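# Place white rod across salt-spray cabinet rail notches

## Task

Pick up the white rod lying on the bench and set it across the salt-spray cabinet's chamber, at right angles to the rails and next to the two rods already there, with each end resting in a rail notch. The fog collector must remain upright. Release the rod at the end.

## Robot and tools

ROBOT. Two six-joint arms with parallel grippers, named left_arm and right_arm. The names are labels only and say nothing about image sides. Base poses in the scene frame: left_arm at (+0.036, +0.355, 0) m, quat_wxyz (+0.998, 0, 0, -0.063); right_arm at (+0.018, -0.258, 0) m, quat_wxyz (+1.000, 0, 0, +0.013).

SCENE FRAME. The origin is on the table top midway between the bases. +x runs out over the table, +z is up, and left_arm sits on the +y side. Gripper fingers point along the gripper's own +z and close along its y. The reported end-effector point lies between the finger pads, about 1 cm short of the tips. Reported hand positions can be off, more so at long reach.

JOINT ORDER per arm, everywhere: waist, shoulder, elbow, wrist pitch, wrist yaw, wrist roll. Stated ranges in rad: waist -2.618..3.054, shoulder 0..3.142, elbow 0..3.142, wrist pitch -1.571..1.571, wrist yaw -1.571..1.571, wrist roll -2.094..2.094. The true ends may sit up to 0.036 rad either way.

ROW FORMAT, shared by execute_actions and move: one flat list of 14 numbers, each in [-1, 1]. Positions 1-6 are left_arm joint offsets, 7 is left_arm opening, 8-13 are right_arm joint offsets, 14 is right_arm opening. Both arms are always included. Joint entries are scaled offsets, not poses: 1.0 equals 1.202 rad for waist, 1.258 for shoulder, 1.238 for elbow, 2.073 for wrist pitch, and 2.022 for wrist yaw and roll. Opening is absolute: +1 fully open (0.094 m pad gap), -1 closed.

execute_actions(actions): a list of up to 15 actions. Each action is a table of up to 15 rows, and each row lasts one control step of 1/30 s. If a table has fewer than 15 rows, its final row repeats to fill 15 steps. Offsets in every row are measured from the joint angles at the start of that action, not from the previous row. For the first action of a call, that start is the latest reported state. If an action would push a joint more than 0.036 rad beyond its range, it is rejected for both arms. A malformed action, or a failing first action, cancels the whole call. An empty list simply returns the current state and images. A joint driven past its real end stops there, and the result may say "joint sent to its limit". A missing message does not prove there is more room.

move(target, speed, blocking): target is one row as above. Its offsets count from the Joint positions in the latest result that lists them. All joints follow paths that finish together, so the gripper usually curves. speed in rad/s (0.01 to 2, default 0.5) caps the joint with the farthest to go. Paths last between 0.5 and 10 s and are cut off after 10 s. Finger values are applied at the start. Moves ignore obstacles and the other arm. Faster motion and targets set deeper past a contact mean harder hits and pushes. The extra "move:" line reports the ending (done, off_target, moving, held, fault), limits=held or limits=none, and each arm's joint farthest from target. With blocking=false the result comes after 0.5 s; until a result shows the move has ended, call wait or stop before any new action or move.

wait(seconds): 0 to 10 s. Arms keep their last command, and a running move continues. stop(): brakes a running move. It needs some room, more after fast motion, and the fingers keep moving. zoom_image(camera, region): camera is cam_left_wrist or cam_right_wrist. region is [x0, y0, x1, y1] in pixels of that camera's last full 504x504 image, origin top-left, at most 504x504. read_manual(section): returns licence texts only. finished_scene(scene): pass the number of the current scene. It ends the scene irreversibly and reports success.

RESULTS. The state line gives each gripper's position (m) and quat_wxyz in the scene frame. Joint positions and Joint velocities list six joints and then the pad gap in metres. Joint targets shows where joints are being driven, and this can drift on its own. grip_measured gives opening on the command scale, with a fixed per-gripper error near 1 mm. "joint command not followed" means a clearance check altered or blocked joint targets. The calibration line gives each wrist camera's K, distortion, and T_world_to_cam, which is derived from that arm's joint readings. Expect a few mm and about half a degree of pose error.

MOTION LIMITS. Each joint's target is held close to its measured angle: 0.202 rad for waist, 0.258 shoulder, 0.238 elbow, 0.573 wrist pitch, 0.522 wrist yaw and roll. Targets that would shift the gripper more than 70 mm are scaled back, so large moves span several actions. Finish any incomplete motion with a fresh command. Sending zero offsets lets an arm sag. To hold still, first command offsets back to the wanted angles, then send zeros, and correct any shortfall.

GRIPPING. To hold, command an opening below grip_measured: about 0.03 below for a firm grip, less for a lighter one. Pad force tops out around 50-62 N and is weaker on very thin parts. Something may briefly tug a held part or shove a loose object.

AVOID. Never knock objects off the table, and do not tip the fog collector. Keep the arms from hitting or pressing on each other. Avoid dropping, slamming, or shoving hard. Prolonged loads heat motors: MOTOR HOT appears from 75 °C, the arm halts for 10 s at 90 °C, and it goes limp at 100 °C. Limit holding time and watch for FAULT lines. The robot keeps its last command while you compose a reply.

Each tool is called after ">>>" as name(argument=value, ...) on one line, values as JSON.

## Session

>>> execute_actions(actions=[])

Scene clock: 0.00 s.
left_arm: end_effector_position=(+0.1416, +0.0116, +0.3651) grip_measured=+1.000 end_effector_quat_wxyz=(+0.574, +0.571, +0.580, -0.092) | right_arm: end_effector_position=(+0.2333, -0.3523, +0.2580) grip_measured=+1.000 end_effector_quat_wxyz=(+0.484, +0.633, +0.588, -0.139)
Joint names: [waist, shoulder, elbow, wrist pitch, wrist yaw, wrist roll]
Joint positions: left_arm=[-1.419  1.133  1.268 -0.531 -0.57   0.397  0.094] | right_arm=[ 0.263  1.047  1.07  -1.29   1.028  1.763  0.094]
Joint velocities: left_arm=[ 0.012 -0.012 -0.027 -0.007 -0.022 -0.022  0.   ] | right_arm=[ 0.002 -0.007 -0.012  0.007 -0.066 -0.022  0.   ]
Motor temperatures (°C, as the motors report them): left_arm=[23 33 27 26 23 23] | right_arm=[23 32 25 27 21 23]
Joint targets: left_arm=[-1.419 1.126 1.274 -0.534 -0.571 0.389] | right_arm=[0.263 1.042 1.080 -1.295 1.048 1.760]
camera_calibration (this result's frames):
cam_left_wrist: T_world_to_cam=[[-0.642404, -0.215019, -0.735584, 0.369462], [0.221422, 0.866823, -0.446756, 0.170264], [0.733682, -0.449872, -0.50924, 0.20605], [0, 0, 0, 1]] pos_world=[0.048468, 0.024549, 0.452766]
cam_right_wrist: T_world_to_cam=[[-0.885618, -0.178263, -0.428838, 0.258475], [-0.0682783, 0.963341, -0.259445, 0.46181], [0.459367, -0.200489, -0.865324, 0.151974], [0, 0, 0, 1]] pos_world=[0.19063, -0.368335, 0.362165]

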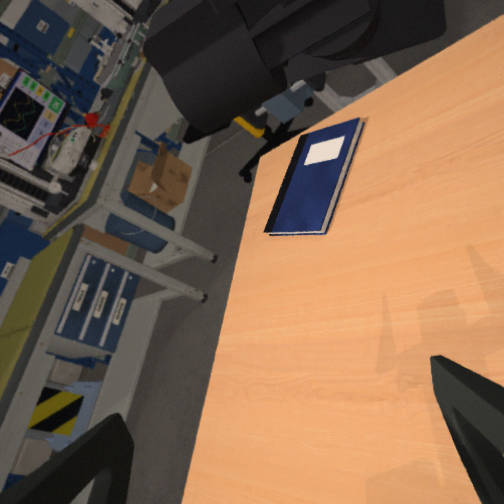

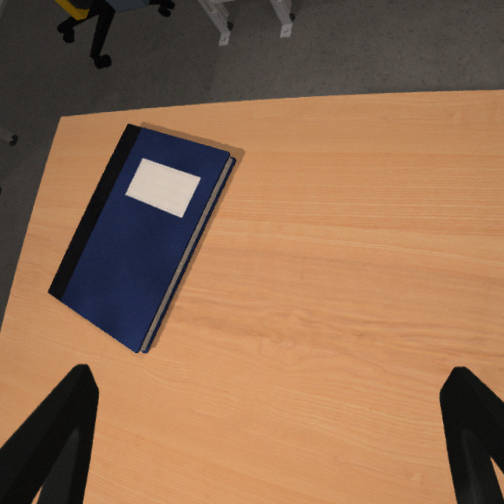

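>>> move(target=[0.99,-0.106,-0.055,-0.033,0.282,-0.196,1, 0.53,-0.117,0.105,0.574,-0.508,-0.872,1], speed=1.2)

Scene clock: 17.97 s.
left_arm: end_effector_position=(+0.3575, +0.2361, +0.3521) grip_measured=+1.000 end_effector_quat_wxyz=(+0.545, +0.151, +0.819, -0.093) | right_arm: end_effector_position=(+0.2162, +0.0003, +0.4841) grip_measured=+1.000 end_effector_quat_wxyz=(+0.677, -0.286, +0.590, +0.334)
Joint names: [waist, shoulder, elbow, wrist pitch, wrist yaw, wrist roll]
Joint positions: left_arm=[-0.237  1.03   1.213 -0.582 -0.011  0.01   0.094] | right_arm=[ 0.891  0.915  1.178 -0.122  0.009  0.005  0.094]
Joint velocities: left_arm=[-0.002 -0.017 -0.002  0.037 -0.007  0.051  0.   ] | right_arm=[ 0.007 -0.007  0.017  0.022  0.051 -0.007  0.   ]
Motor temperatures (°C, as the motors report them): left_arm=[23 33 30 29 23 23] | right_arm=[23 32 27 27 21 23]
Joint targets: left_arm=[-0.229 1.000 1.200 -0.599 0.001 0.001] | right_arm=[0.900 0.900 1.200 -0.100 0.001 -0.000]
move: off_target (left_arm, right_arm); limits=none; left_arm: farthest joint: the shoulder, 0.031 radians from its target (0.133 radians at the start); right_arm: farthest joint: the elbow, 0.022 radians from its target (0.130 radians at the start)
camera_calibration (this result's frames):
cam_left_wrist: T_world_to_cam=[[-0.389064, -0.884384, -0.257864, 0.44604], [-0.58741, 0.453797, -0.670088, 0.387335], [0.709633, -0.109235, -0.696052, 0.136049], [0, 0, 0, 1]] pos_world=[0.304518, 0.23356, 0.469263]
cam_right_wrist: T_world_to_cam=[[0.788064, -0.615198, 0.0220546, -0.176807], [-0.313837, -0.432328, -0.84534, 0.516816], [0.529586, 0.65926, -0.533774, 0.250246], [0, 0, 0, 1]] pos_world=[0.169005, -0.0503147, 0.574359]

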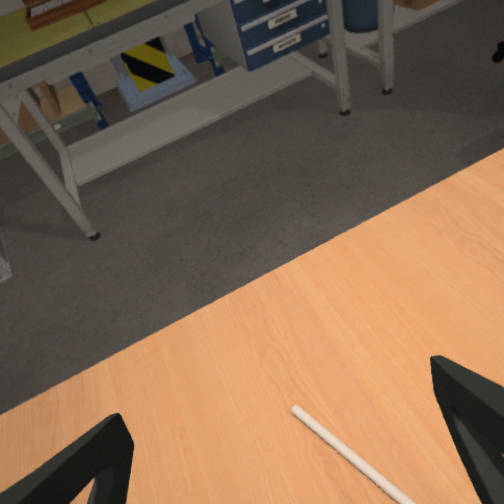

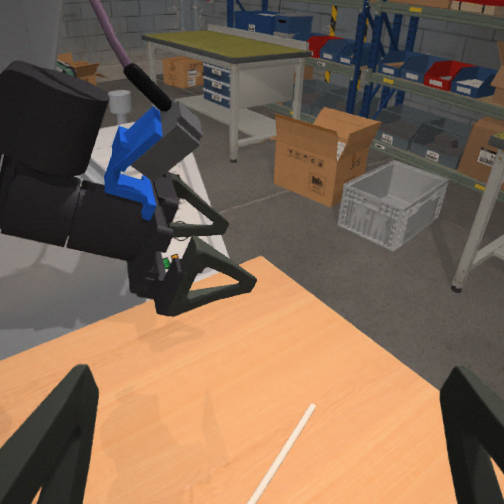

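>>> move(target=[-0.433,0.578,0.212,-0.325,0.005,0.929,1, 0.299,-0.25,-0.128,-0.0135,0,0,1], speed=1.2)

Scene clock: 91.83 s.
left_arm: end_effector_position=(+0.2485, +0.1031, +0.1180) grip_measured=+1.000 end_effector_quat_wxyz=(+0.020, +0.981, +0.190, +0.017) | right_arm: end_effector_position=(+0.0915, -0.0247, +0.4890) grip_measured=+1.000 end_effector_quat_wxyz=(+0.641, -0.355, +0.492, +0.470)
Joint names: [waist, shoulder, elbow, wrist pitch, wrist yaw, wrist roll]
Joint positions: left_arm=[-0.752  1.744  1.454 -1.23  -0.011  1.881  0.094] | right_arm=[ 1.24   0.615  1.024 -0.142  0.009  0.004  0.094]
Joint velocities: left_arm=[-0.002 -0.007  0.007  0.007  0.037 -0.022  0.   ] | right_arm=[ 0.002  0.012  0.012 -0.022 -0.095 -0.051  0.   ]
Motor temperatures (°C, as the motors report them): left_arm=[23 33 30 32 23 23] | right_arm=[23 31 28 30 21 23]
Joint targets: left_arm=[-0.757 1.758 1.476 -1.255 -0.001 1.889] | right_arm=[1.250 0.601 1.019 -0.150 0.009 0.005]
move: off_target (left_arm); limits=none; left_arm: farthest joint: the wrist pitch, 0.026 radians from its target (0.674 radians at the start); right_arm: farthest joint: the shoulder, 0.015 radians from its target (0.315 radians at the start)
camera_calibration (this result's frames):
cam_left_wrist: T_world_to_cam=[[-0.129535, 0.988285, -0.0807079, -0.0528095], [0.892778, 0.151659, 0.424201, -0.238994], [0.431472, -0.0171054, -0.901964, 0.119795], [0, 0, 0, 1]] pos_world=[0.15484, 0.0904855, 0.20517]
cam_right_wrist: T_world_to_cam=[[0.949936, -0.311711, 0.021381, -0.101064], [-0.113412, -0.40777, -0.906014, 0.482945], [0.291133, 0.858231, -0.422707, 0.307808], [0, 0, 0, 1]] pos_world=[0.0611636, -0.0987427, 0.569829]

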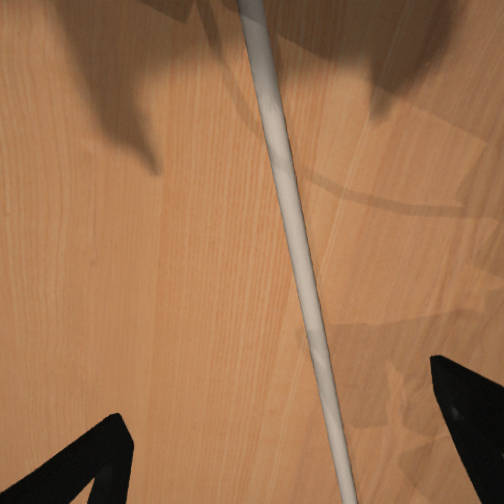

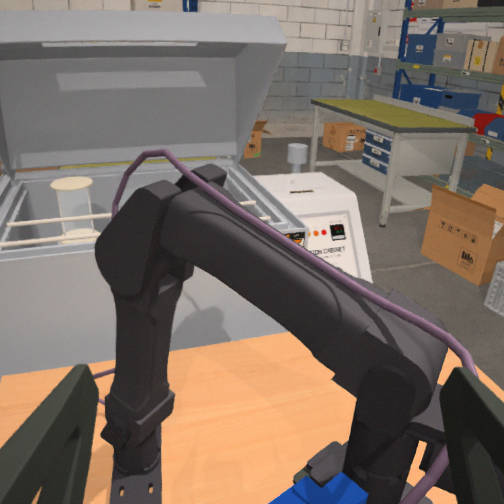

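>>> zoom_image(camera="cam_right_wrist", region=[0, 130, 330, 330])

Region (0, 130, 330, 330) of cam_right_wrist's 504x504 image, scaled by 1.527, with more detail than that image has; it fills the top 305 rows of this view, and the rest is white.

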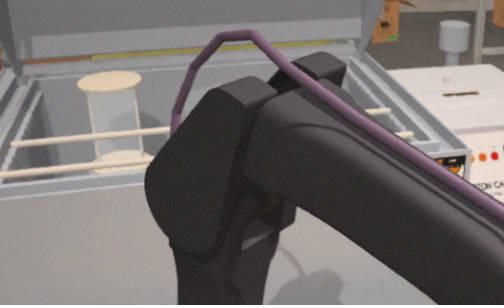

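>>> move(target=[0,0.078,-0.2375,0.1616,0.01,0.018,-0.3, 0,0,0,0,0,0,1], speed=0.6)

Scene clock: 126.00 s.
left_arm: end_effector_position=(+0.2428, +0.1095, +0.0224) grip_measured=-0.298 end_effector_quat_wxyz=(+0.004, +0.984, +0.176, +0.007) | right_arm: end_effector_position=(+0.0915, -0.0247, +0.4890) grip_measured=+1.000 end_effector_quat_wxyz=(+0.641, -0.355, +0.492, +0.470)
Joint names: [waist, shoulder, elbow, wrist pitch, wrist yaw, wrist roll]
Joint positions: left_arm=[-0.752  1.83   1.169 -0.895 -0.009  1.911  0.033] | right_arm=[ 1.24   0.615  1.024 -0.142  0.009  0.004  0.094]
Joint velocities: left_arm=[-0.002  0.002 -0.012  0.007 -0.022 -0.022 -0.001] | right_arm=[-0.012  0.007 -0.002  0.037  0.037 -0.022  0.   ]
Motor temperatures (°C, as the motors report them): left_arm=[23 34 31 28 23 23] | right_arm=[23 31 26 29 21 23]
Joint targets: left_arm=[-0.752 1.842 1.160 -0.895 0.010 1.918] | right_arm=[1.240 0.615 1.024 -0.142 0.009 0.004]
move: done; limits=none; left_arm: farthest joint: the wrist yaw, 0.018 radians from its target (0.020 radians at the start); right_arm: farthest joint: the waist, 0.000 radians from its target (0.000 radians at the start)
camera_calibration (this result's frames):
cam_left_wrist: T_world_to_cam=[[-0.101958, 0.993497, -0.0506726, -0.0754883], [0.906675, 0.113765, 0.4062, -0.193125], [0.409323, -0.00452839, -0.912378, 0.0403928], [0, 0, 0, 1]] pos_world=[0.150871, 0.0971513, 0.111475]
cam_right_wrist: T_world_to_cam=[[0.949936, -0.311711, 0.021381, -0.101064], [-0.113412, -0.40777, -0.906014, 0.482945], [0.291133, 0.858231, -0.422707, 0.307808], [0, 0, 0, 1]] pos_world=[0.0611636, -0.0987427, 0.569829]

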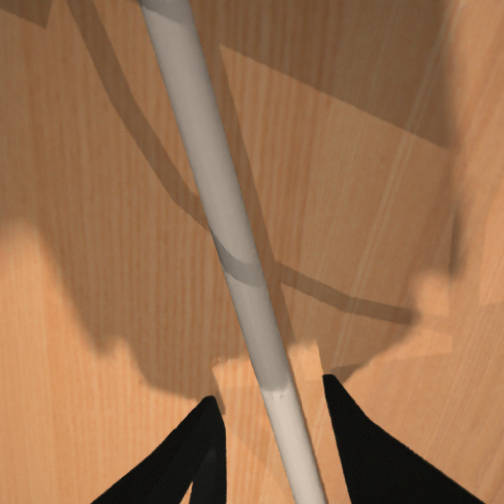

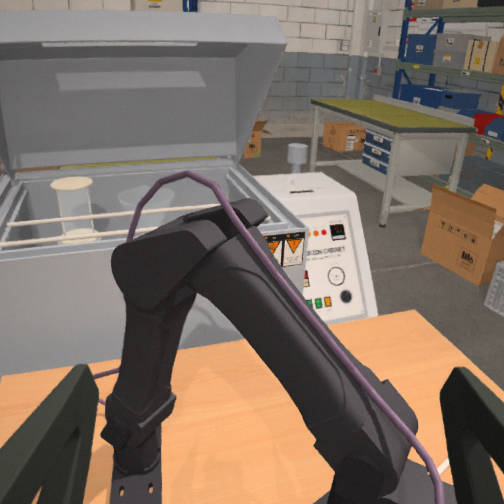

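>>> execute_actions(actions=[[[0,0.010,-0.008,0.003,0.008,0.003,-0.35,0,0,0,0,0,0,1],[0,0.011,-0.010,0.005,0.008,0.003,-0.40,0,0,0,0,0,0,1],[0,0.012,-0.012,0.007,0.008,0.003,-0.45,0,0,0,0,0,0,1],[0,0.013,-0.014,0.009,0.008,0.003,-0.50,0,0,0,0,0,0,1],[0,0.014,-0.015,0.011,0.008,0.003,-0.55,0,0,0,0,0,0,1],[0,0.015,-0.016,0.012,0.008,0.003,-0.60,0,0,0,0,0,0,1],[0,0.016,-0.017,0.0135,0.008,0.003,-0.64,0,0,0,0,0,0,1],[0,0.016,-0.017,0.0135,0.008,0.003,-0.68,0,0,0,0,0,0,1],[0,0.016,-0.017,0.0135,0.008,0.003,-0.70,0,0,0,0,0,0,1]]])

Scene clock: 141.23 s.
left_arm: end_effector_position=(+0.2470, +0.1044, +0.0226) grip_measured=-0.698 end_effector_quat_wxyz=(+0.016, +0.984, +0.175, +0.014) | right_arm: end_effector_position=(+0.0915, -0.0247, +0.4890) grip_measured=+1.000 end_effector_quat_wxyz=(+0.641, -0.355, +0.492, +0.470)
Joint names: [waist, shoulder, elbow, wrist pitch, wrist yaw, wrist roll]
Joint positions: left_arm=[-0.752  1.83   1.169 -0.869 -0.009  1.911  0.014] | right_arm=[ 1.24   0.615  1.024 -0.142  0.009  0.004  0.094]
Joint velocities: left_arm=[-0.007 -0.017 -0.012  0.051 -0.051 -0.066 -0.001] | right_arm=[-0.012 -0.022 -0.002  0.022  0.007 -0.037  0.   ]
Motor temperatures (°C, as the motors report them): left_arm=[23 35 30 28 23 23] | right_arm=[23 30 26 29 21 23]
Joint targets: left_arm=[-0.752 1.850 1.148 -0.867 0.007 1.917] | right_arm=[1.240 0.615 1.024 -0.142 0.009 0.004]
camera_calibration (this result's frames):
cam_left_wrist: T_world_to_cam=[[-0.100526, 0.992268, -0.0727905, -0.0697004], [0.899677, 0.121896, 0.419193, -0.195874], [0.424825, -0.0233483, -0.904974, 0.0367668], [0, 0, 0, 1]] pos_world=[0.153597, 0.0938962, 0.110309]
cam_right_wrist: T_world_to_cam=[[0.949936, -0.311711, 0.021381, -0.101064], [-0.113412, -0.40777, -0.906014, 0.482945], [0.291133, 0.858231, -0.422707, 0.307808], [0, 0, 0, 1]] pos_world=[0.0611636, -0.0987427, 0.569829]

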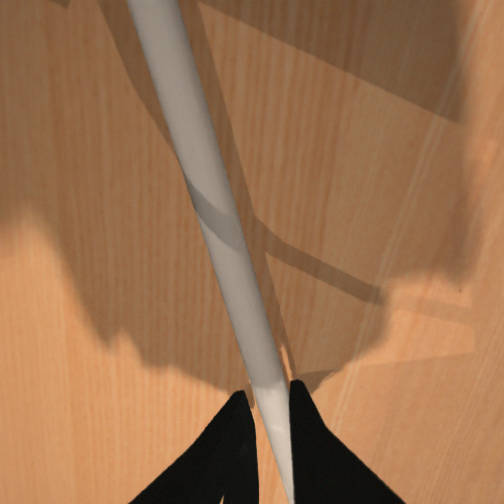

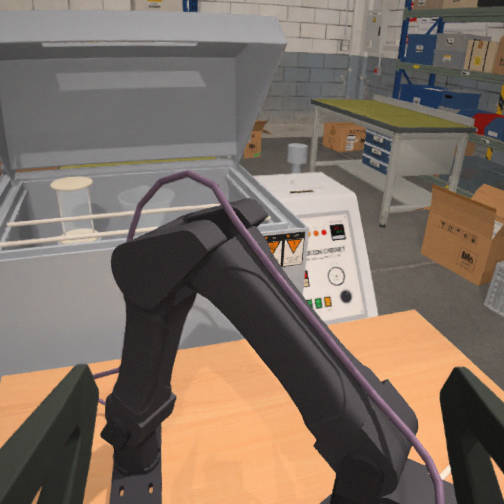

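>>> execute_actions(actions=[[[0,0.008,-0.008,-0.004,0.004,0,-0.72,0,0,0,0,0,0,1],[0,0.006,-0.006,-0.008,0.004,0,-0.74,0,0,0,0,0,0,1],[0,0.004,-0.004,-0.012,0.004,0,-0.76,0,0,0,0,0,0,1],[0,0.002,-0.002,-0.016,0.004,0,-0.78,0,0,0,0,0,0,1],[0,0.0,0.0,-0.018,0.004,0,-0.79,0,0,0,0,0,0,1],[0,0.0,0.0,-0.018,0.004,0,-0.80,0,0,0,0,0,0,1],[0,0.0,0.0,-0.018,0.004,0,-0.81,0,0,0,0,0,0,1],[0,0.0,0.0,-0.018,0.004,0,-0.82,0,0,0,0,0,0,1],[0,0.0,0.0,-0.018,0.004,0,-0.83,0,0,0,0,0,0,1],[0,0.0,0.0,-0.018,0.004,0,-0.84,0,0,0,0,0,0,1],[0,0.0,0.0,-0.018,0.004,0,-0.85,0,0,0,0,0,0,1],[0,0.0,0.0,-0.018,0.004,0,-0.86,0,0,0,0,0,0,1],[0,0.0,0.0,-0.018,0.004,0,-0.87,0,0,0,0,0,0,1]]])

Scene clock: 153.80 s.
left_arm: end_effector_position=(+0.2461, +0.1055, +0.0225) grip_measured=-0.838 end_effector_quat_wxyz=(+0.013, +0.984, +0.175, +0.013) | right_arm: end_effector_position=(+0.0915, -0.0247, +0.4890) grip_measured=+1.000 end_effector_quat_wxyz=(+0.641, -0.355, +0.492, +0.470)
Joint names: [waist, shoulder, elbow, wrist pitch, wrist yaw, wrist roll]
Joint positions: left_arm=[-0.752  1.83   1.169 -0.874 -0.009  1.911  0.008] | right_arm=[ 1.24   0.615  1.024 -0.142  0.009  0.004  0.094]
Joint velocities: left_arm=[-0.007  0.012  0.012  0.007 -0.037  0.037 -0.   ] | right_arm=[-0.007 -0.002 -0.017  0.037  0.007 -0.066  0.   ]
Motor temperatures (°C, as the motors report them): left_arm=[23 35 29 27 23 23] | right_arm=[23 30 26 29 21 23]
Joint targets: left_arm=[-0.752 1.830 1.169 -0.906 -0.001 1.911] | right_arm=[1.240 0.615 1.024 -0.142 0.009 0.004]
camera_calibration (this result's frames):
cam_left_wrist: T_world_to_cam=[[-0.100783, 0.992578, -0.0680535, -0.0709569], [0.901204, 0.120057, 0.416434, -0.195288], [0.421514, -0.0193606, -0.906615, 0.0375609], [0, 0, 0, 1]] pos_world=[0.15301, 0.0946031, 0.110549]
cam_right_wrist: T_world_to_cam=[[0.949936, -0.311711, 0.021381, -0.101064], [-0.113412, -0.40777, -0.906014, 0.482945], [0.291133, 0.858231, -0.422707, 0.307808], [0, 0, 0, 1]] pos_world=[0.0611636, -0.0987427, 0.569829]

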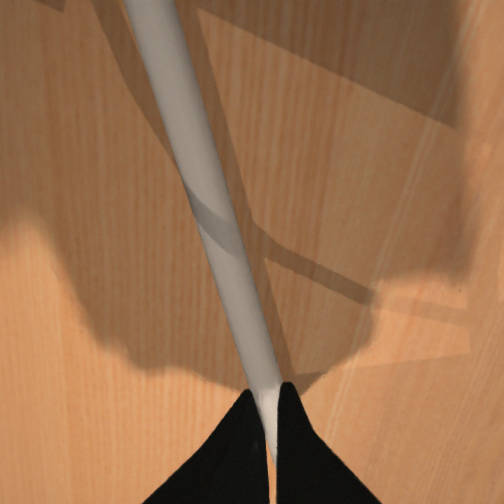

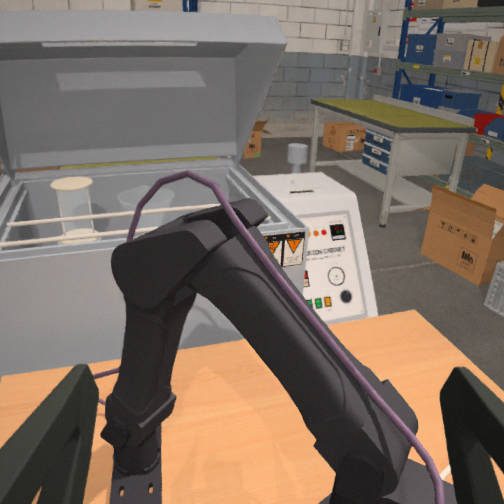

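>>> execute_actions(actions=[[[0,-0.004,0.008,-0.020,0.004,0,-0.87,0,0,0,0,0,0,1],[0,-0.008,0.016,-0.026,0.004,0,-0.87,0,0,0,0,0,0,1],[0,-0.012,0.024,-0.032,0.004,0,-0.87,0,0,0,0,0,0,1],[0,-0.017,0.032,-0.039,0.004,0,-0.87,0,0,0,0,0,0,1],[0,-0.022,0.040,-0.046,0.004,0,-0.87,0,0,0,0,0,0,1],[0,-0.027,0.048,-0.053,0.004,0,-0.87,0,0,0,0,0,0,1],[0,-0.032,0.056,-0.060,0.004,0,-0.87,0,0,0,0,0,0,1],[0,-0.037,0.064,-0.067,0.004,0,-0.87,0,0,0,0,0,0,1],[0,-0.042,0.072,-0.074,0.004,0,-0.87,0,0,0,0,0,0,1],[0,-0.046,0.080,-0.081,0.004,0,-0.87,0,0,0,0,0,0,1],[0,-0.050,0.087,-0.088,0.004,0,-0.87,0,0,0,0,0,0,1],[0,-0.053,0.092,-0.094,0.004,0,-0.87,0,0,0,0,0,0,1],[0,-0.055,0.095,-0.098,0.004,0,-0.87,0,0,0,0,0,0,1]]])

>>> wait(seconds=0.4)

Scene clock: 181.60 s.
left_arm: end_effector_position=(+0.2464, +0.1051, +0.0585) grip_measured=-0.838 end_effector_quat_wxyz=(+0.013, +0.984, +0.175, +0.012) | right_arm: end_effector_position=(+0.0915, -0.0247, +0.4890) grip_measured=+1.000 end_effector_quat_wxyz=(+0.641, -0.355, +0.492, +0.470)
Joint names: [waist, shoulder, elbow, wrist pitch, wrist yaw, wrist roll]
Joint positions: left_arm=[-0.752  1.786  1.266 -1.016 -0.009  1.911  0.008] | right_arm=[ 1.24   0.615  1.024 -0.142  0.009  0.004  0.094]
Joint velocities: left_arm=[ 0.012 -0.159  0.115 -0.198 -0.051 -0.007  0.   ] | right_arm=[-0.002 -0.007 -0.012  0.007  0.081  0.022  0.   ]
Motor temperatures (°C, as the motors report them): left_arm=[23 36 30 27 23 23] | right_arm=[23 30 26 29 21 23]
Joint targets: left_arm=[-0.752 1.761 1.287 -1.077 -0.001 1.911] | right_arm=[1.240 0.615 1.024 -0.142 0.009 0.004]
camera_calibration (this result's frames):
cam_left_wrist: T_world_to_cam=[[-0.100849, 0.992657, -0.0667899, -0.0681555], [0.90161, 0.119568, 0.415696, -0.210506], [0.42063, -0.018296, -0.907048, 0.0701308], [0, 0, 0, 1]] pos_world=[0.153421, 0.094108, 0.146566]
cam_right_wrist: T_world_to_cam=[[0.949936, -0.311711, 0.021381, -0.101064], [-0.113412, -0.40777, -0.906014, 0.482945], [0.291133, 0.858231, -0.422707, 0.307808], [0, 0, 0, 1]] pos_world=[0.0611636, -0.0987427, 0.569829]

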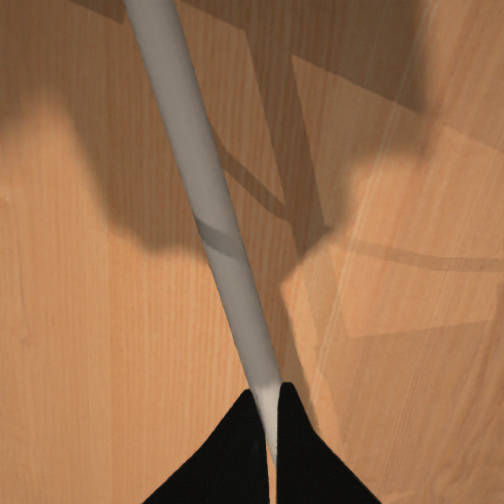

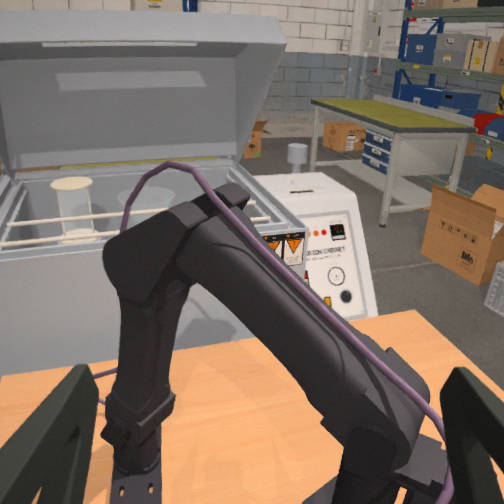

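Scene clock: 182.00 s.
left_arm: end_effector_position=(+0.2421, +0.1102, +0.0611) grip_measured=-0.838 end_effector_quat_wxyz=(+0.002, +0.984, +0.175, +0.006) | right_arm: end_effector_position=(+0.0915, -0.0247, +0.4890) grip_measured=+1.000 end_effector_quat_wxyz=(+0.641, -0.355, +0.492, +0.470)
Joint names: [waist, shoulder, elbow, wrist pitch, wrist yaw, wrist roll]
Joint positions: left_arm=[-0.752  1.78   1.27  -1.05  -0.009  1.911  0.008] | right_arm=[ 1.24   0.615  1.024 -0.142  0.009  0.004  0.094]
Joint velocities: left_arm=[-0.002 -0.007 -0.002 -0.066  0.007 -0.022  0.001] | right_arm=[-0.007 -0.027 -0.017  0.007  0.007  0.007  0.   ]
Motor temperatures (°C, as the motors report them): left_arm=[23 36 30 27 23 23] | right_arm=[23 30 26 29 21 23]
Joint targets: left_arm=[-0.752 1.761 1.287 -1.078 -0.001 1.911] | right_arm=[1.240 0.615 1.024 -0.142 0.009 0.004]
wait: 0.40 s; no rest
camera_calibration (this result's frames):
cam_left_wrist: T_world_to_cam=[[-0.10171, 0.993694, -0.0471865, -0.0746131], [0.907803, 0.112109, 0.404134, -0.208327], [0.406876, -0.00173161, -0.913482, 0.0762749], [0, 0, 0, 1]] pos_world=[0.150497, 0.0976301, 0.150347]
cam_right_wrist: T_world_to_cam=[[0.949936, -0.311711, 0.021381, -0.101064], [-0.113412, -0.40777, -0.906014, 0.482945], [0.291133, 0.858231, -0.422707, 0.307808], [0, 0, 0, 1]] pos_world=[0.0611636, -0.0987427, 0.569829]

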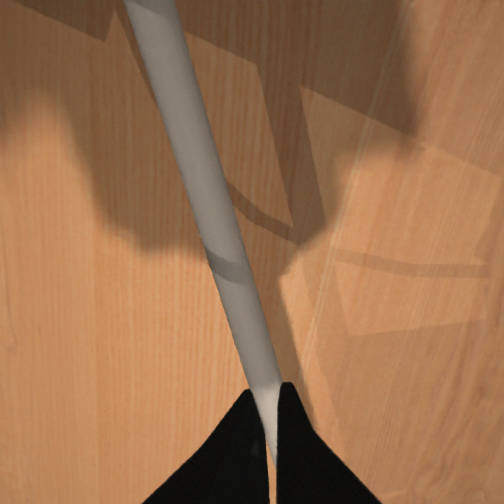

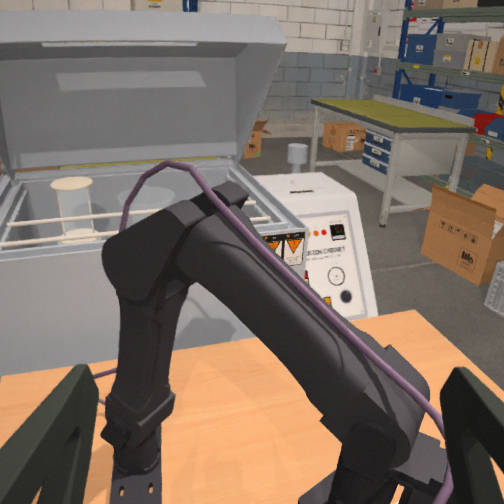

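>>> move(target=[0.917,-0.389,0.361,-0.2195,0.008,-0.168,-0.87, 0,0,0,0,0,0,1], speed=0.8)

Scene clock: 203.90 s.
left_arm: end_effector_position=(+0.2964, +0.4154, +0.3013) grip_measured=-0.838 end_effector_quat_wxyz=(+0.143, +0.613, +0.755, +0.186) | right_arm: end_effector_position=(+0.0915, -0.0247, +0.4890) grip_measured=+1.000 end_effector_quat_wxyz=(+0.641, -0.355, +0.492, +0.470)
Joint names: [waist, shoulder, elbow, wrist pitch, wrist yaw, wrist roll]
Joint positions: left_arm=[ 0.344  1.307  1.699 -1.489 -0.008  1.584  0.008] | right_arm=[ 1.24   0.615  1.024 -0.142  0.009  0.004  0.094]
Joint velocities: left_arm=[-0.012 -0.012  0.002 -0.066 -0.022 -0.022 -0.001] | right_arm=[ 0.012  0.017 -0.002 -0.051 -0.007  0.037  0.   ]
Motor temperatures (°C, as the motors report them): left_arm=[23 37 31 26 23 23] | right_arm=[23 30 26 29 21 23]
Joint targets: left_arm=[0.350 1.291 1.717 -1.505 0.008 1.571] | right_arm=[1.240 0.615 1.024 -0.142 0.009 0.004]
move: done; limits=none; left_arm: farthest joint: the elbow, 0.018 radians from its target (0.447 radians at the start); right_arm: farthest joint: the waist, 0.000 radians from its target (0.000 radians at the start)
camera_calibration (this result's frames):
cam_left_wrist: T_world_to_cam=[[-0.87624, 0.0719104, -0.47648, 0.380786], [-0.176774, 0.871895, 0.456672, -0.398836], [0.44828, 0.484384, -0.751277, 0.0110543], [0, 0, 0, 1]] pos_world=[0.2582, 0.315006, 0.371879]
cam_right_wrist: T_world_to_cam=[[0.949936, -0.311711, 0.021381, -0.101064], [-0.113412, -0.40777, -0.906014, 0.482945], [0.291133, 0.858231, -0.422707, 0.307808], [0, 0, 0, 1]] pos_world=[0.0611636, -0.0987427, 0.569829]

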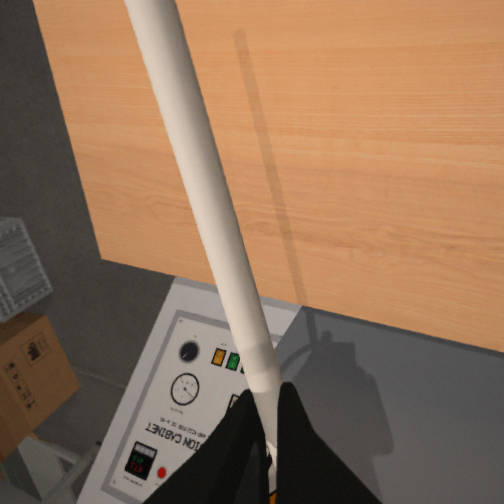

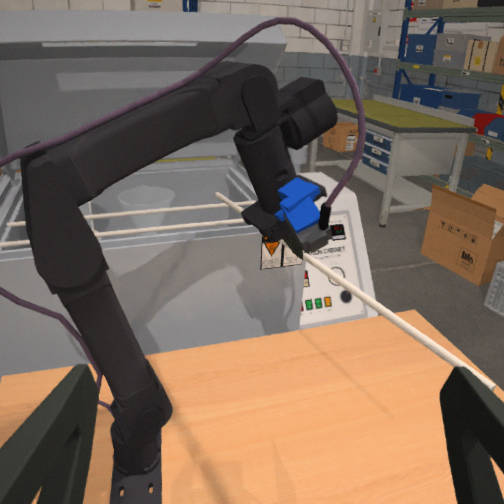

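>>> zoom_image(camera="cam_right_wrist", region=[50, 160, 300, 290])

Region (50, 160, 300, 290) of cam_right_wrist's 504x504 image, scaled by 2.016, with more detail than that image has; it fills the top 262 rows of this view, and the rest is white.

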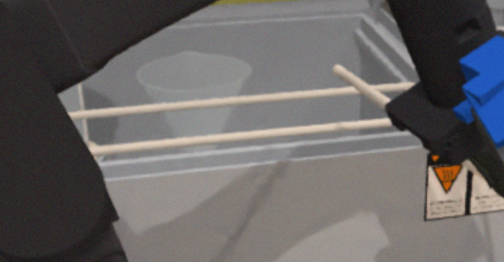

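>>> move(target=[0.962,0.081,0.075,0.022,-0.058,-0.116,-0.87, -0.054,1.0,0.687,0.131,0,0,1], speed=0.8)

Scene clock: 259.47 s.
left_arm: end_effector_position=(+0.0716, +0.6493, +0.3051) grip_measured=-0.838 end_effector_quat_wxyz=(-0.011, -0.019, +0.968, +0.248) | right_arm: end_effector_position=(+0.2292, +0.3030, +0.4324) grip_measured=+1.000 end_effector_quat_wxyz=(+0.600, -0.386, +0.566, +0.413)
Joint names: [waist, shoulder, elbow, wrist pitch, wrist yaw, wrist roll]
Joint positions: left_arm=[ 1.496  1.394  1.765 -1.455 -0.126  1.362  0.008] | right_arm=[1.184 1.896 1.849 0.109 0.009 0.004 0.094]
Joint velocities: left_arm=[-0.007 -0.002  0.007 -0.007 -0.007 -0.022 -0.   ] | right_arm=[-0.002 -0.017 -0.012 -0.125 -0.007 -0.066  0.   ]
Motor temperatures (°C, as the motors report them): left_arm=[23 32 31 27 23 23] | right_arm=[23 29 26 29 21 23]
Joint targets: left_arm=[1.501 1.409 1.792 -1.444 -0.125 1.349] | right_arm=[1.175 1.873 1.875 0.130 0.009 0.004]
move: off_target (left_arm, right_arm); limits=none; left_arm: farthest joint: the elbow, 0.026 radians from its target (0.093 radians at the start); right_arm: farthest joint: the elbow, 0.026 radians from its target (0.850 radians at the start)
camera_calibration (this result's frames):
cam_left_wrist: T_world_to_cam=[[-0.217402, -0.837559, -0.50123, 0.719694], [-0.889422, -0.0415439, 0.455195, 0.000276276], [-0.402076, 0.544765, -0.735912, 0.0183879], [0, 0, 0, 1]] pos_world=[0.164102, 0.592781, 0.374138]
cam_right_wrist: T_world_to_cam=[[0.932881, -0.359416, 0.023517, -0.111091], [-0.19776, -0.565677, -0.800563, 0.602428], [0.301038, 0.742179, -0.598787, 0.0715749], [0, 0, 0, 1]] pos_world=[0.201225, 0.24773, 0.527752]

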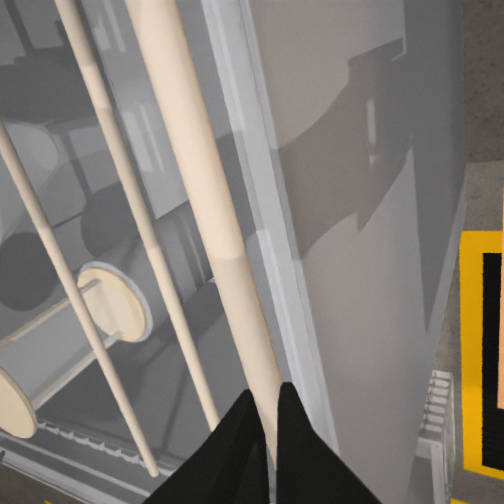

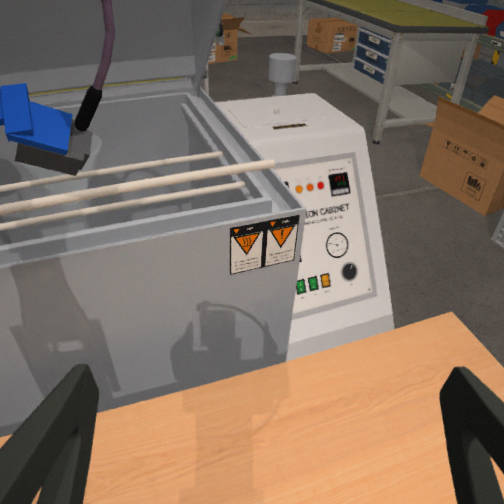

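>>> zoom_image(camera="cam_left_wrist", region=[0, 340, 260, 504])

>>> zoom_image(camera="cam_right_wrist", region=[150, 90, 310, 230])

Region (0, 340, 260, 504) of cam_left_wrist's 504x504 image, scaled by 1.938, with more detail than that image has; it fills the top 318 rows of this view, and the rest is white.

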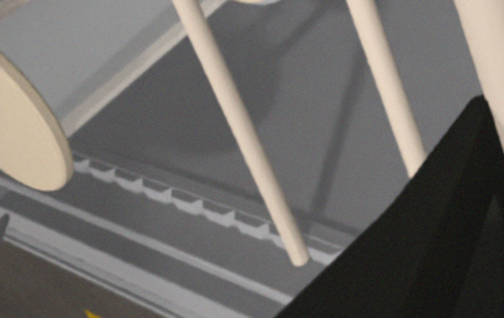

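Region (150, 90, 310, 230) of cam_right_wrist's 504x504 image, scaled by 3.150, with more detail than that image has; it fills the top 441 rows of this view, and the rest is white.

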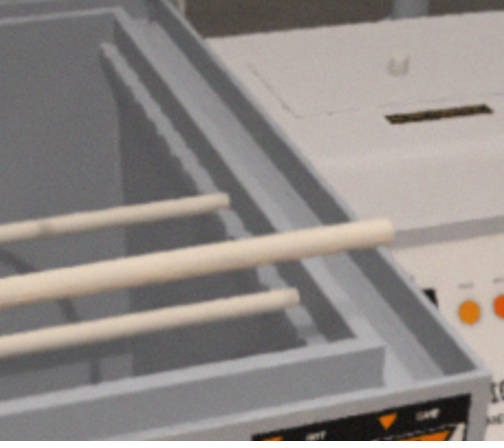

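>>> zoom_image(camera="cam_left_wrist", region=[0, 100, 300, 400])

Region (0, 100, 300, 400) of cam_left_wrist's 504x504 image, scaled by 1.680, with more detail than that image has.

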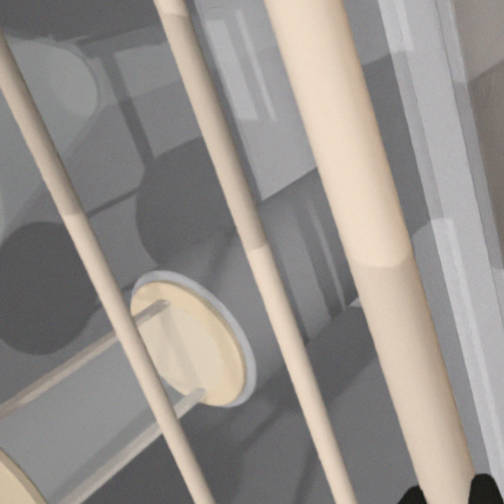

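>>> move(target=[0.0516,0.5016,0.3554,0.1568,0.0277,0.041,-0.87, -0.0075,-0.018,0.021,0.010,0,0,1], speed=0.55)

Scene clock: 361.47 s.
left_arm: end_effector_position=(+0.0926, +0.8571, +0.2449) grip_measured=-0.838 end_effector_quat_wxyz=(-0.003, -0.003, +0.957, +0.289) | right_arm: end_effector_position=(+0.2292, +0.3030, +0.4324) grip_measured=+1.000 end_effector_quat_wxyz=(+0.600, -0.386, +0.566, +0.413)
Joint names: [waist, shoulder, elbow, wrist pitch, wrist yaw, wrist roll]
Joint positions: left_arm=[ 1.55   2.027  2.179 -1.143 -0.087  1.444  0.008] | right_arm=[1.184 1.896 1.849 0.109 0.009 0.004 0.094]
Joint velocities: left_arm=[-0.002 -0.032 -0.007  0.022 -0.051 -0.022 -0.001] | right_arm=[-0.002  0.012  0.007  0.037  0.095 -0.051  0.   ]
Motor temperatures (°C, as the motors report them): left_arm=[23 31 33 29 23 23] | right_arm=[23 35 28 31 21 23]
Joint targets: left_arm=[1.557 2.025 2.205 -1.130 -0.070 1.445] | right_arm=[1.175 1.873 1.875 0.129 0.009 0.004]
move: off_target (left_arm, right_arm); limits=none; left_arm: farthest joint: the elbow, 0.026 radians from its target (0.440 radians at the start); right_arm: farthest joint: the elbow, 0.026 radians from its target (0.026 radians at the start)
camera_calibration (this result's frames):
cam_left_wrist: T_world_to_cam=[[-0.243099, -0.784264, -0.570818, 0.841924], [-0.893585, -0.0478747, 0.446335, 0.0630399], [-0.377372, 0.618577, -0.689168, -0.207651], [0, 0, 0, 1]] pos_world=[0.18264, 0.791757, 0.309342]
cam_right_wrist: T_world_to_cam=[[0.932881, -0.359416, 0.023517, -0.111091], [-0.19776, -0.565677, -0.800563, 0.602428], [0.301038, 0.742179, -0.598787, 0.0715749], [0, 0, 0, 1]] pos_world=[0.201225, 0.24773, 0.527752]

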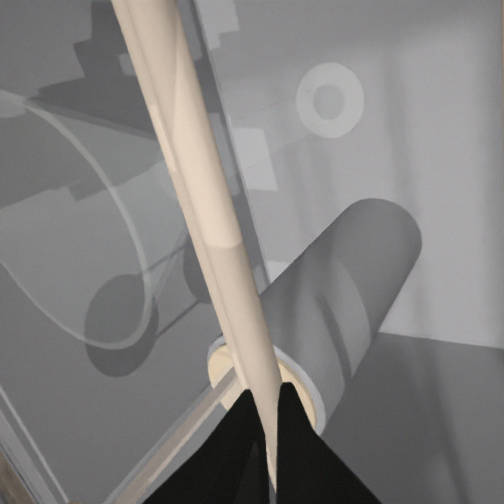

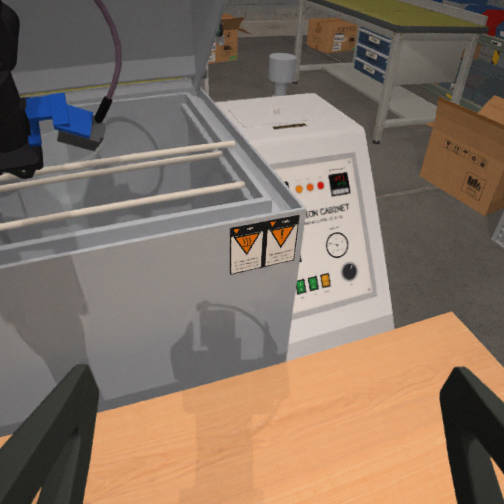

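>>> execute_actions(actions=[])

Scene clock: 376.00 s.
left_arm: end_effector_position=(+0.0926, +0.8571, +0.2449) grip_measured=-0.838 end_effector_quat_wxyz=(-0.003, -0.003, +0.957, +0.289) | right_arm: end_effector_position=(+0.2292, +0.3030, +0.4324) grip_measured=+1.000 end_effector_quat_wxyz=(+0.600, -0.386, +0.566, +0.413)
Joint names: [waist, shoulder, elbow, wrist pitch, wrist yaw, wrist roll]
Joint positions: left_arm=[ 1.55   2.027  2.179 -1.143 -0.087  1.444  0.008] | right_arm=[1.184 1.896 1.849 0.109 0.009 0.004 0.094]
Joint velocities: left_arm=[ 0.007  0.007  0.002 -0.051 -0.051 -0.037  0.   ] | right_arm=[ 0.002  0.002  0.002  0.095  0.007 -0.007  0.   ]
Motor temperatures (°C, as the motors report them): left_arm=[23 35 33 30 23 23] | right_arm=[23 35 28 31 21 23]
Joint targets: left_arm=[1.557 2.025 2.205 -1.130 -0.070 1.445] | right_arm=[1.175 1.873 1.875 0.129 0.009 0.004]
camera_calibration (this result's frames):
cam_left_wrist: T_world_to_cam=[[-0.243099, -0.784264, -0.570818, 0.841924], [-0.893585, -0.0478747, 0.446335, 0.0630399], [-0.377372, 0.618577, -0.689168, -0.207651], [0, 0, 0, 1]] pos_world=[0.18264, 0.791757, 0.309342]
cam_right_wrist: T_world_to_cam=[[0.932881, -0.359416, 0.023517, -0.111091], [-0.19776, -0.565677, -0.800563, 0.602428], [0.301038, 0.742179, -0.598787, 0.0715749], [0, 0, 0, 1]] pos_world=[0.201225, 0.24773, 0.527752]

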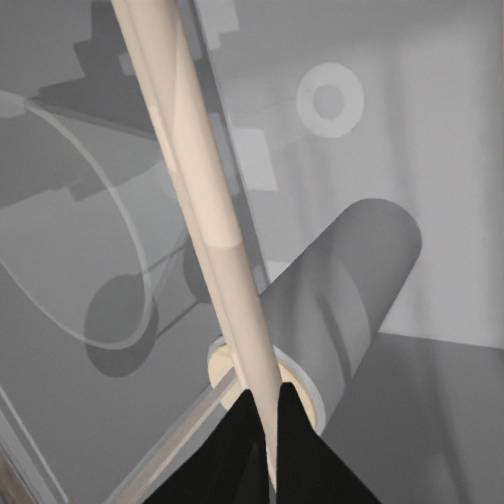

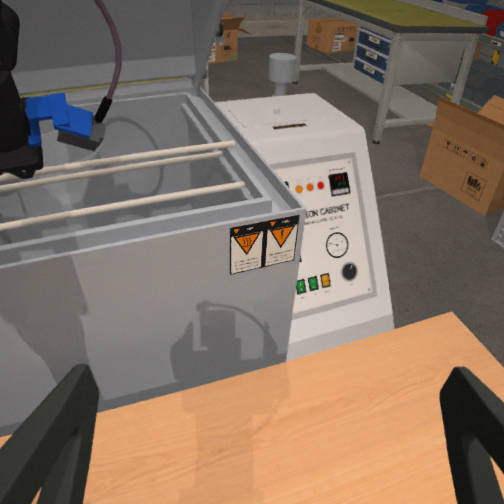

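>>> zoom_image(camera="cam_right_wrist", region=[130, 90, 310, 240])

Region (130, 90, 310, 240) of cam_right_wrist's 504x504 image, scaled by 2.800, with more detail than that image has.

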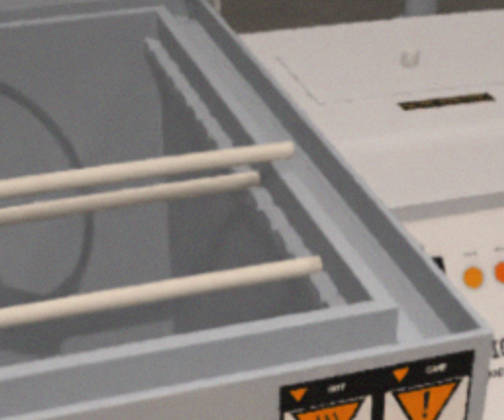

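>>> move(target=[0.0058,-0.0497,-0.1268,0.0673,0.0084,0.0005,-0.87,-0.0075,-0.018,0.021,0.010,0,0,1], speed=0.15)

>>> zoom_image(camera="cam_right_wrist", region=[130, 90, 310, 240])

Scene clock: 415.00 s.
left_arm: end_effector_position=(+0.0938, +0.8614, +0.2227) grip_measured=-0.838 end_effector_quat_wxyz=(-0.000, -0.003, +0.956, +0.294) | right_arm: end_effector_position=(+0.2292, +0.3030, +0.4324) grip_measured=+1.000 end_effector_quat_wxyz=(+0.600, -0.386, +0.566, +0.413)
Joint names: [waist, shoulder, elbow, wrist pitch, wrist yaw, wrist roll]
Joint positions: left_arm=[ 1.55   1.995  2.033 -1.016 -0.084  1.445  0.008] | right_arm=[1.184 1.896 1.849 0.109 0.009 0.004 0.094]
Joint velocities: left_arm=[-0.002 -0.012 -0.002 -0.037 -0.081 -0.051  0.001] | right_arm=[-0.007 -0.002  0.002 -0.007 -0.007 -0.037  0.   ]
Motor temperatures (°C, as the motors report them): left_arm=[23 39 34 30 23 23] | right_arm=[23 36 29 31 21 23]
Joint targets: left_arm=[1.557 1.964 2.022 -1.004 -0.070 1.445] | right_arm=[1.175 1.873 1.875 0.129 0.009 0.004]
move: off_target (left_arm, right_arm); limits=none; left_arm: farthest joint: the shoulder, 0.031 radians from its target (0.062 radians at the start); right_arm: farthest joint: the elbow, 0.026 radians from its target (0.026 radians at the start)
camera_calibration (this result's frames):
cam_left_wrist: T_world_to_cam=[[-0.242348, -0.777255, -0.580639, 0.829001], [-0.895471, -0.0511138, 0.442175, 0.0781008], [-0.373362, 0.627106, -0.683623, -0.234122], [0, 0, 0, 1]] pos_world=[0.183431, 0.795157, 0.286765]
cam_right_wrist: T_world_to_cam=[[0.932881, -0.359416, 0.023517, -0.111091], [-0.19776, -0.565677, -0.800563, 0.602428], [0.301038, 0.742179, -0.598787, 0.0715749], [0, 0, 0, 1]] pos_world=[0.201225, 0.24773, 0.527752]

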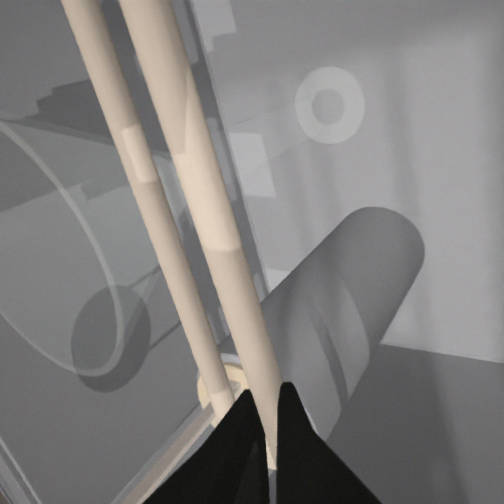

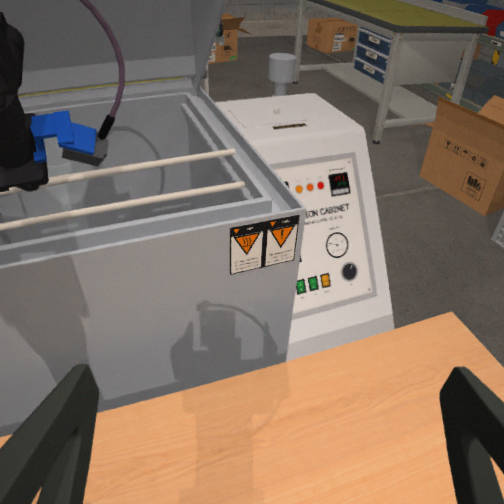

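Region (130, 90, 310, 240) of cam_right_wrist's 504x504 image, scaled by 2.800, with more detail than that image has.

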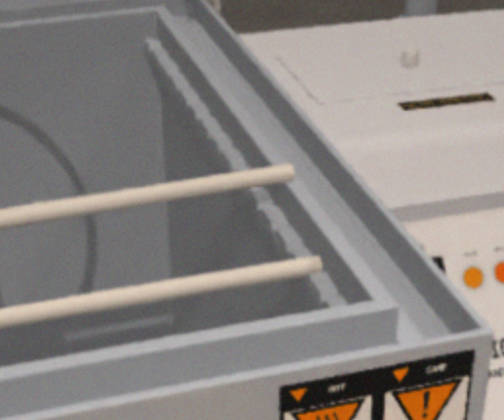

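>>> move(target=[0.0133,-0.0421,-0.0808,0.0347,0.0069,0,-0.87,-0.0075,-0.018,0.021,0.010,0,0,1], speed=0.1)

>>> zoom_image(camera="cam_right_wrist", region=[130, 90, 310, 240])

Scene clock: 456.10 s.
left_arm: end_effector_position=(+0.0939, +0.8628, +0.2168) grip_measured=-0.838 end_effector_quat_wxyz=(+0.005, -0.004, +0.952, +0.306) | right_arm: end_effector_position=(+0.2292, +0.3030, +0.4324) grip_measured=+1.000 end_effector_quat_wxyz=(+0.600, -0.386, +0.566, +0.413)
Joint names: [waist, shoulder, elbow, wrist pitch, wrist yaw, wrist roll]
Joint positions: left_arm=[ 1.554  1.965  1.951 -0.938 -0.075  1.445  0.008] | right_arm=[1.184 1.896 1.849 0.109 0.009 0.004 0.094]
Joint velocities: left_arm=[ 0.012  0.007  0.007 -0.022 -0.037 -0.022 -0.   ] | right_arm=[-0.012 -0.002  0.002 -0.037 -0.066  0.007  0.   ]
Motor temperatures (°C, as the motors report them): left_arm=[23 44 32 31 23 23] | right_arm=[23 36 29 31 21 23]
Joint targets: left_arm=[1.566 1.942 1.933 -0.944 -0.070 1.444] | right_arm=[1.175 1.873 1.875 0.129 0.009 0.004]
move: off_target (left_arm, right_arm); limits=none; left_arm: farthest joint: the shoulder, 0.023 radians from its target (0.053 radians at the start); right_arm: farthest joint: the elbow, 0.026 radians from its target (0.026 radians at the start)
camera_calibration (this result's frames):
cam_left_wrist: T_world_to_cam=[[-0.237067, -0.762059, -0.602548, 0.817792], [-0.900475, -0.0604147, 0.430692, 0.0918285], [-0.364616, 0.644682, -0.671893, -0.257513], [0, 0, 0, 1]] pos_world=[0.182668, 0.794768, 0.280188]
cam_right_wrist: T_world_to_cam=[[0.932881, -0.359416, 0.023517, -0.111091], [-0.19776, -0.565677, -0.800563, 0.602428], [0.301038, 0.742179, -0.598787, 0.0715749], [0, 0, 0, 1]] pos_world=[0.201225, 0.24773, 0.527752]

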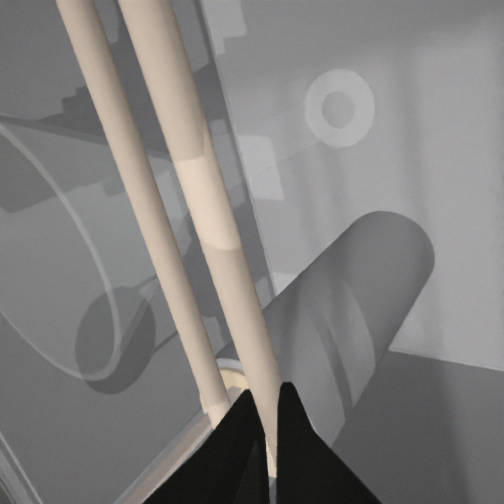

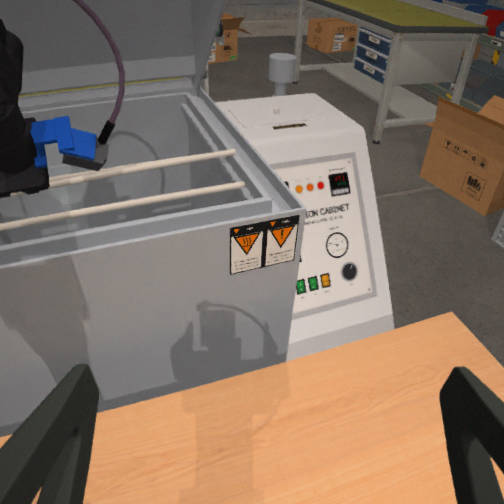

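Region (130, 90, 310, 240) of cam_right_wrist's 504x504 image, scaled by 2.800, with more detail than that image has.

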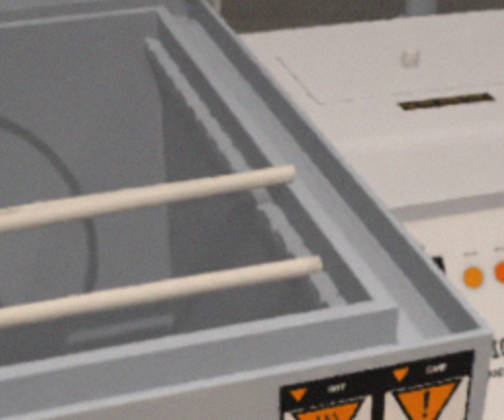

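>>> zoom_image(camera="cam_left_wrist", region=[0, 0, 504, 504])

Region (0, 0, 504, 504) of cam_left_wrist's 504x504 image, scaled by 1.000.

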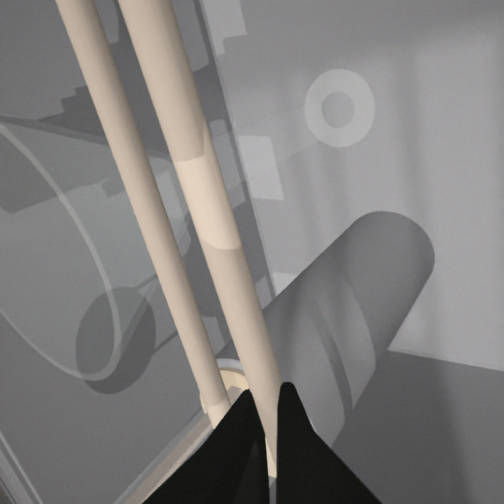

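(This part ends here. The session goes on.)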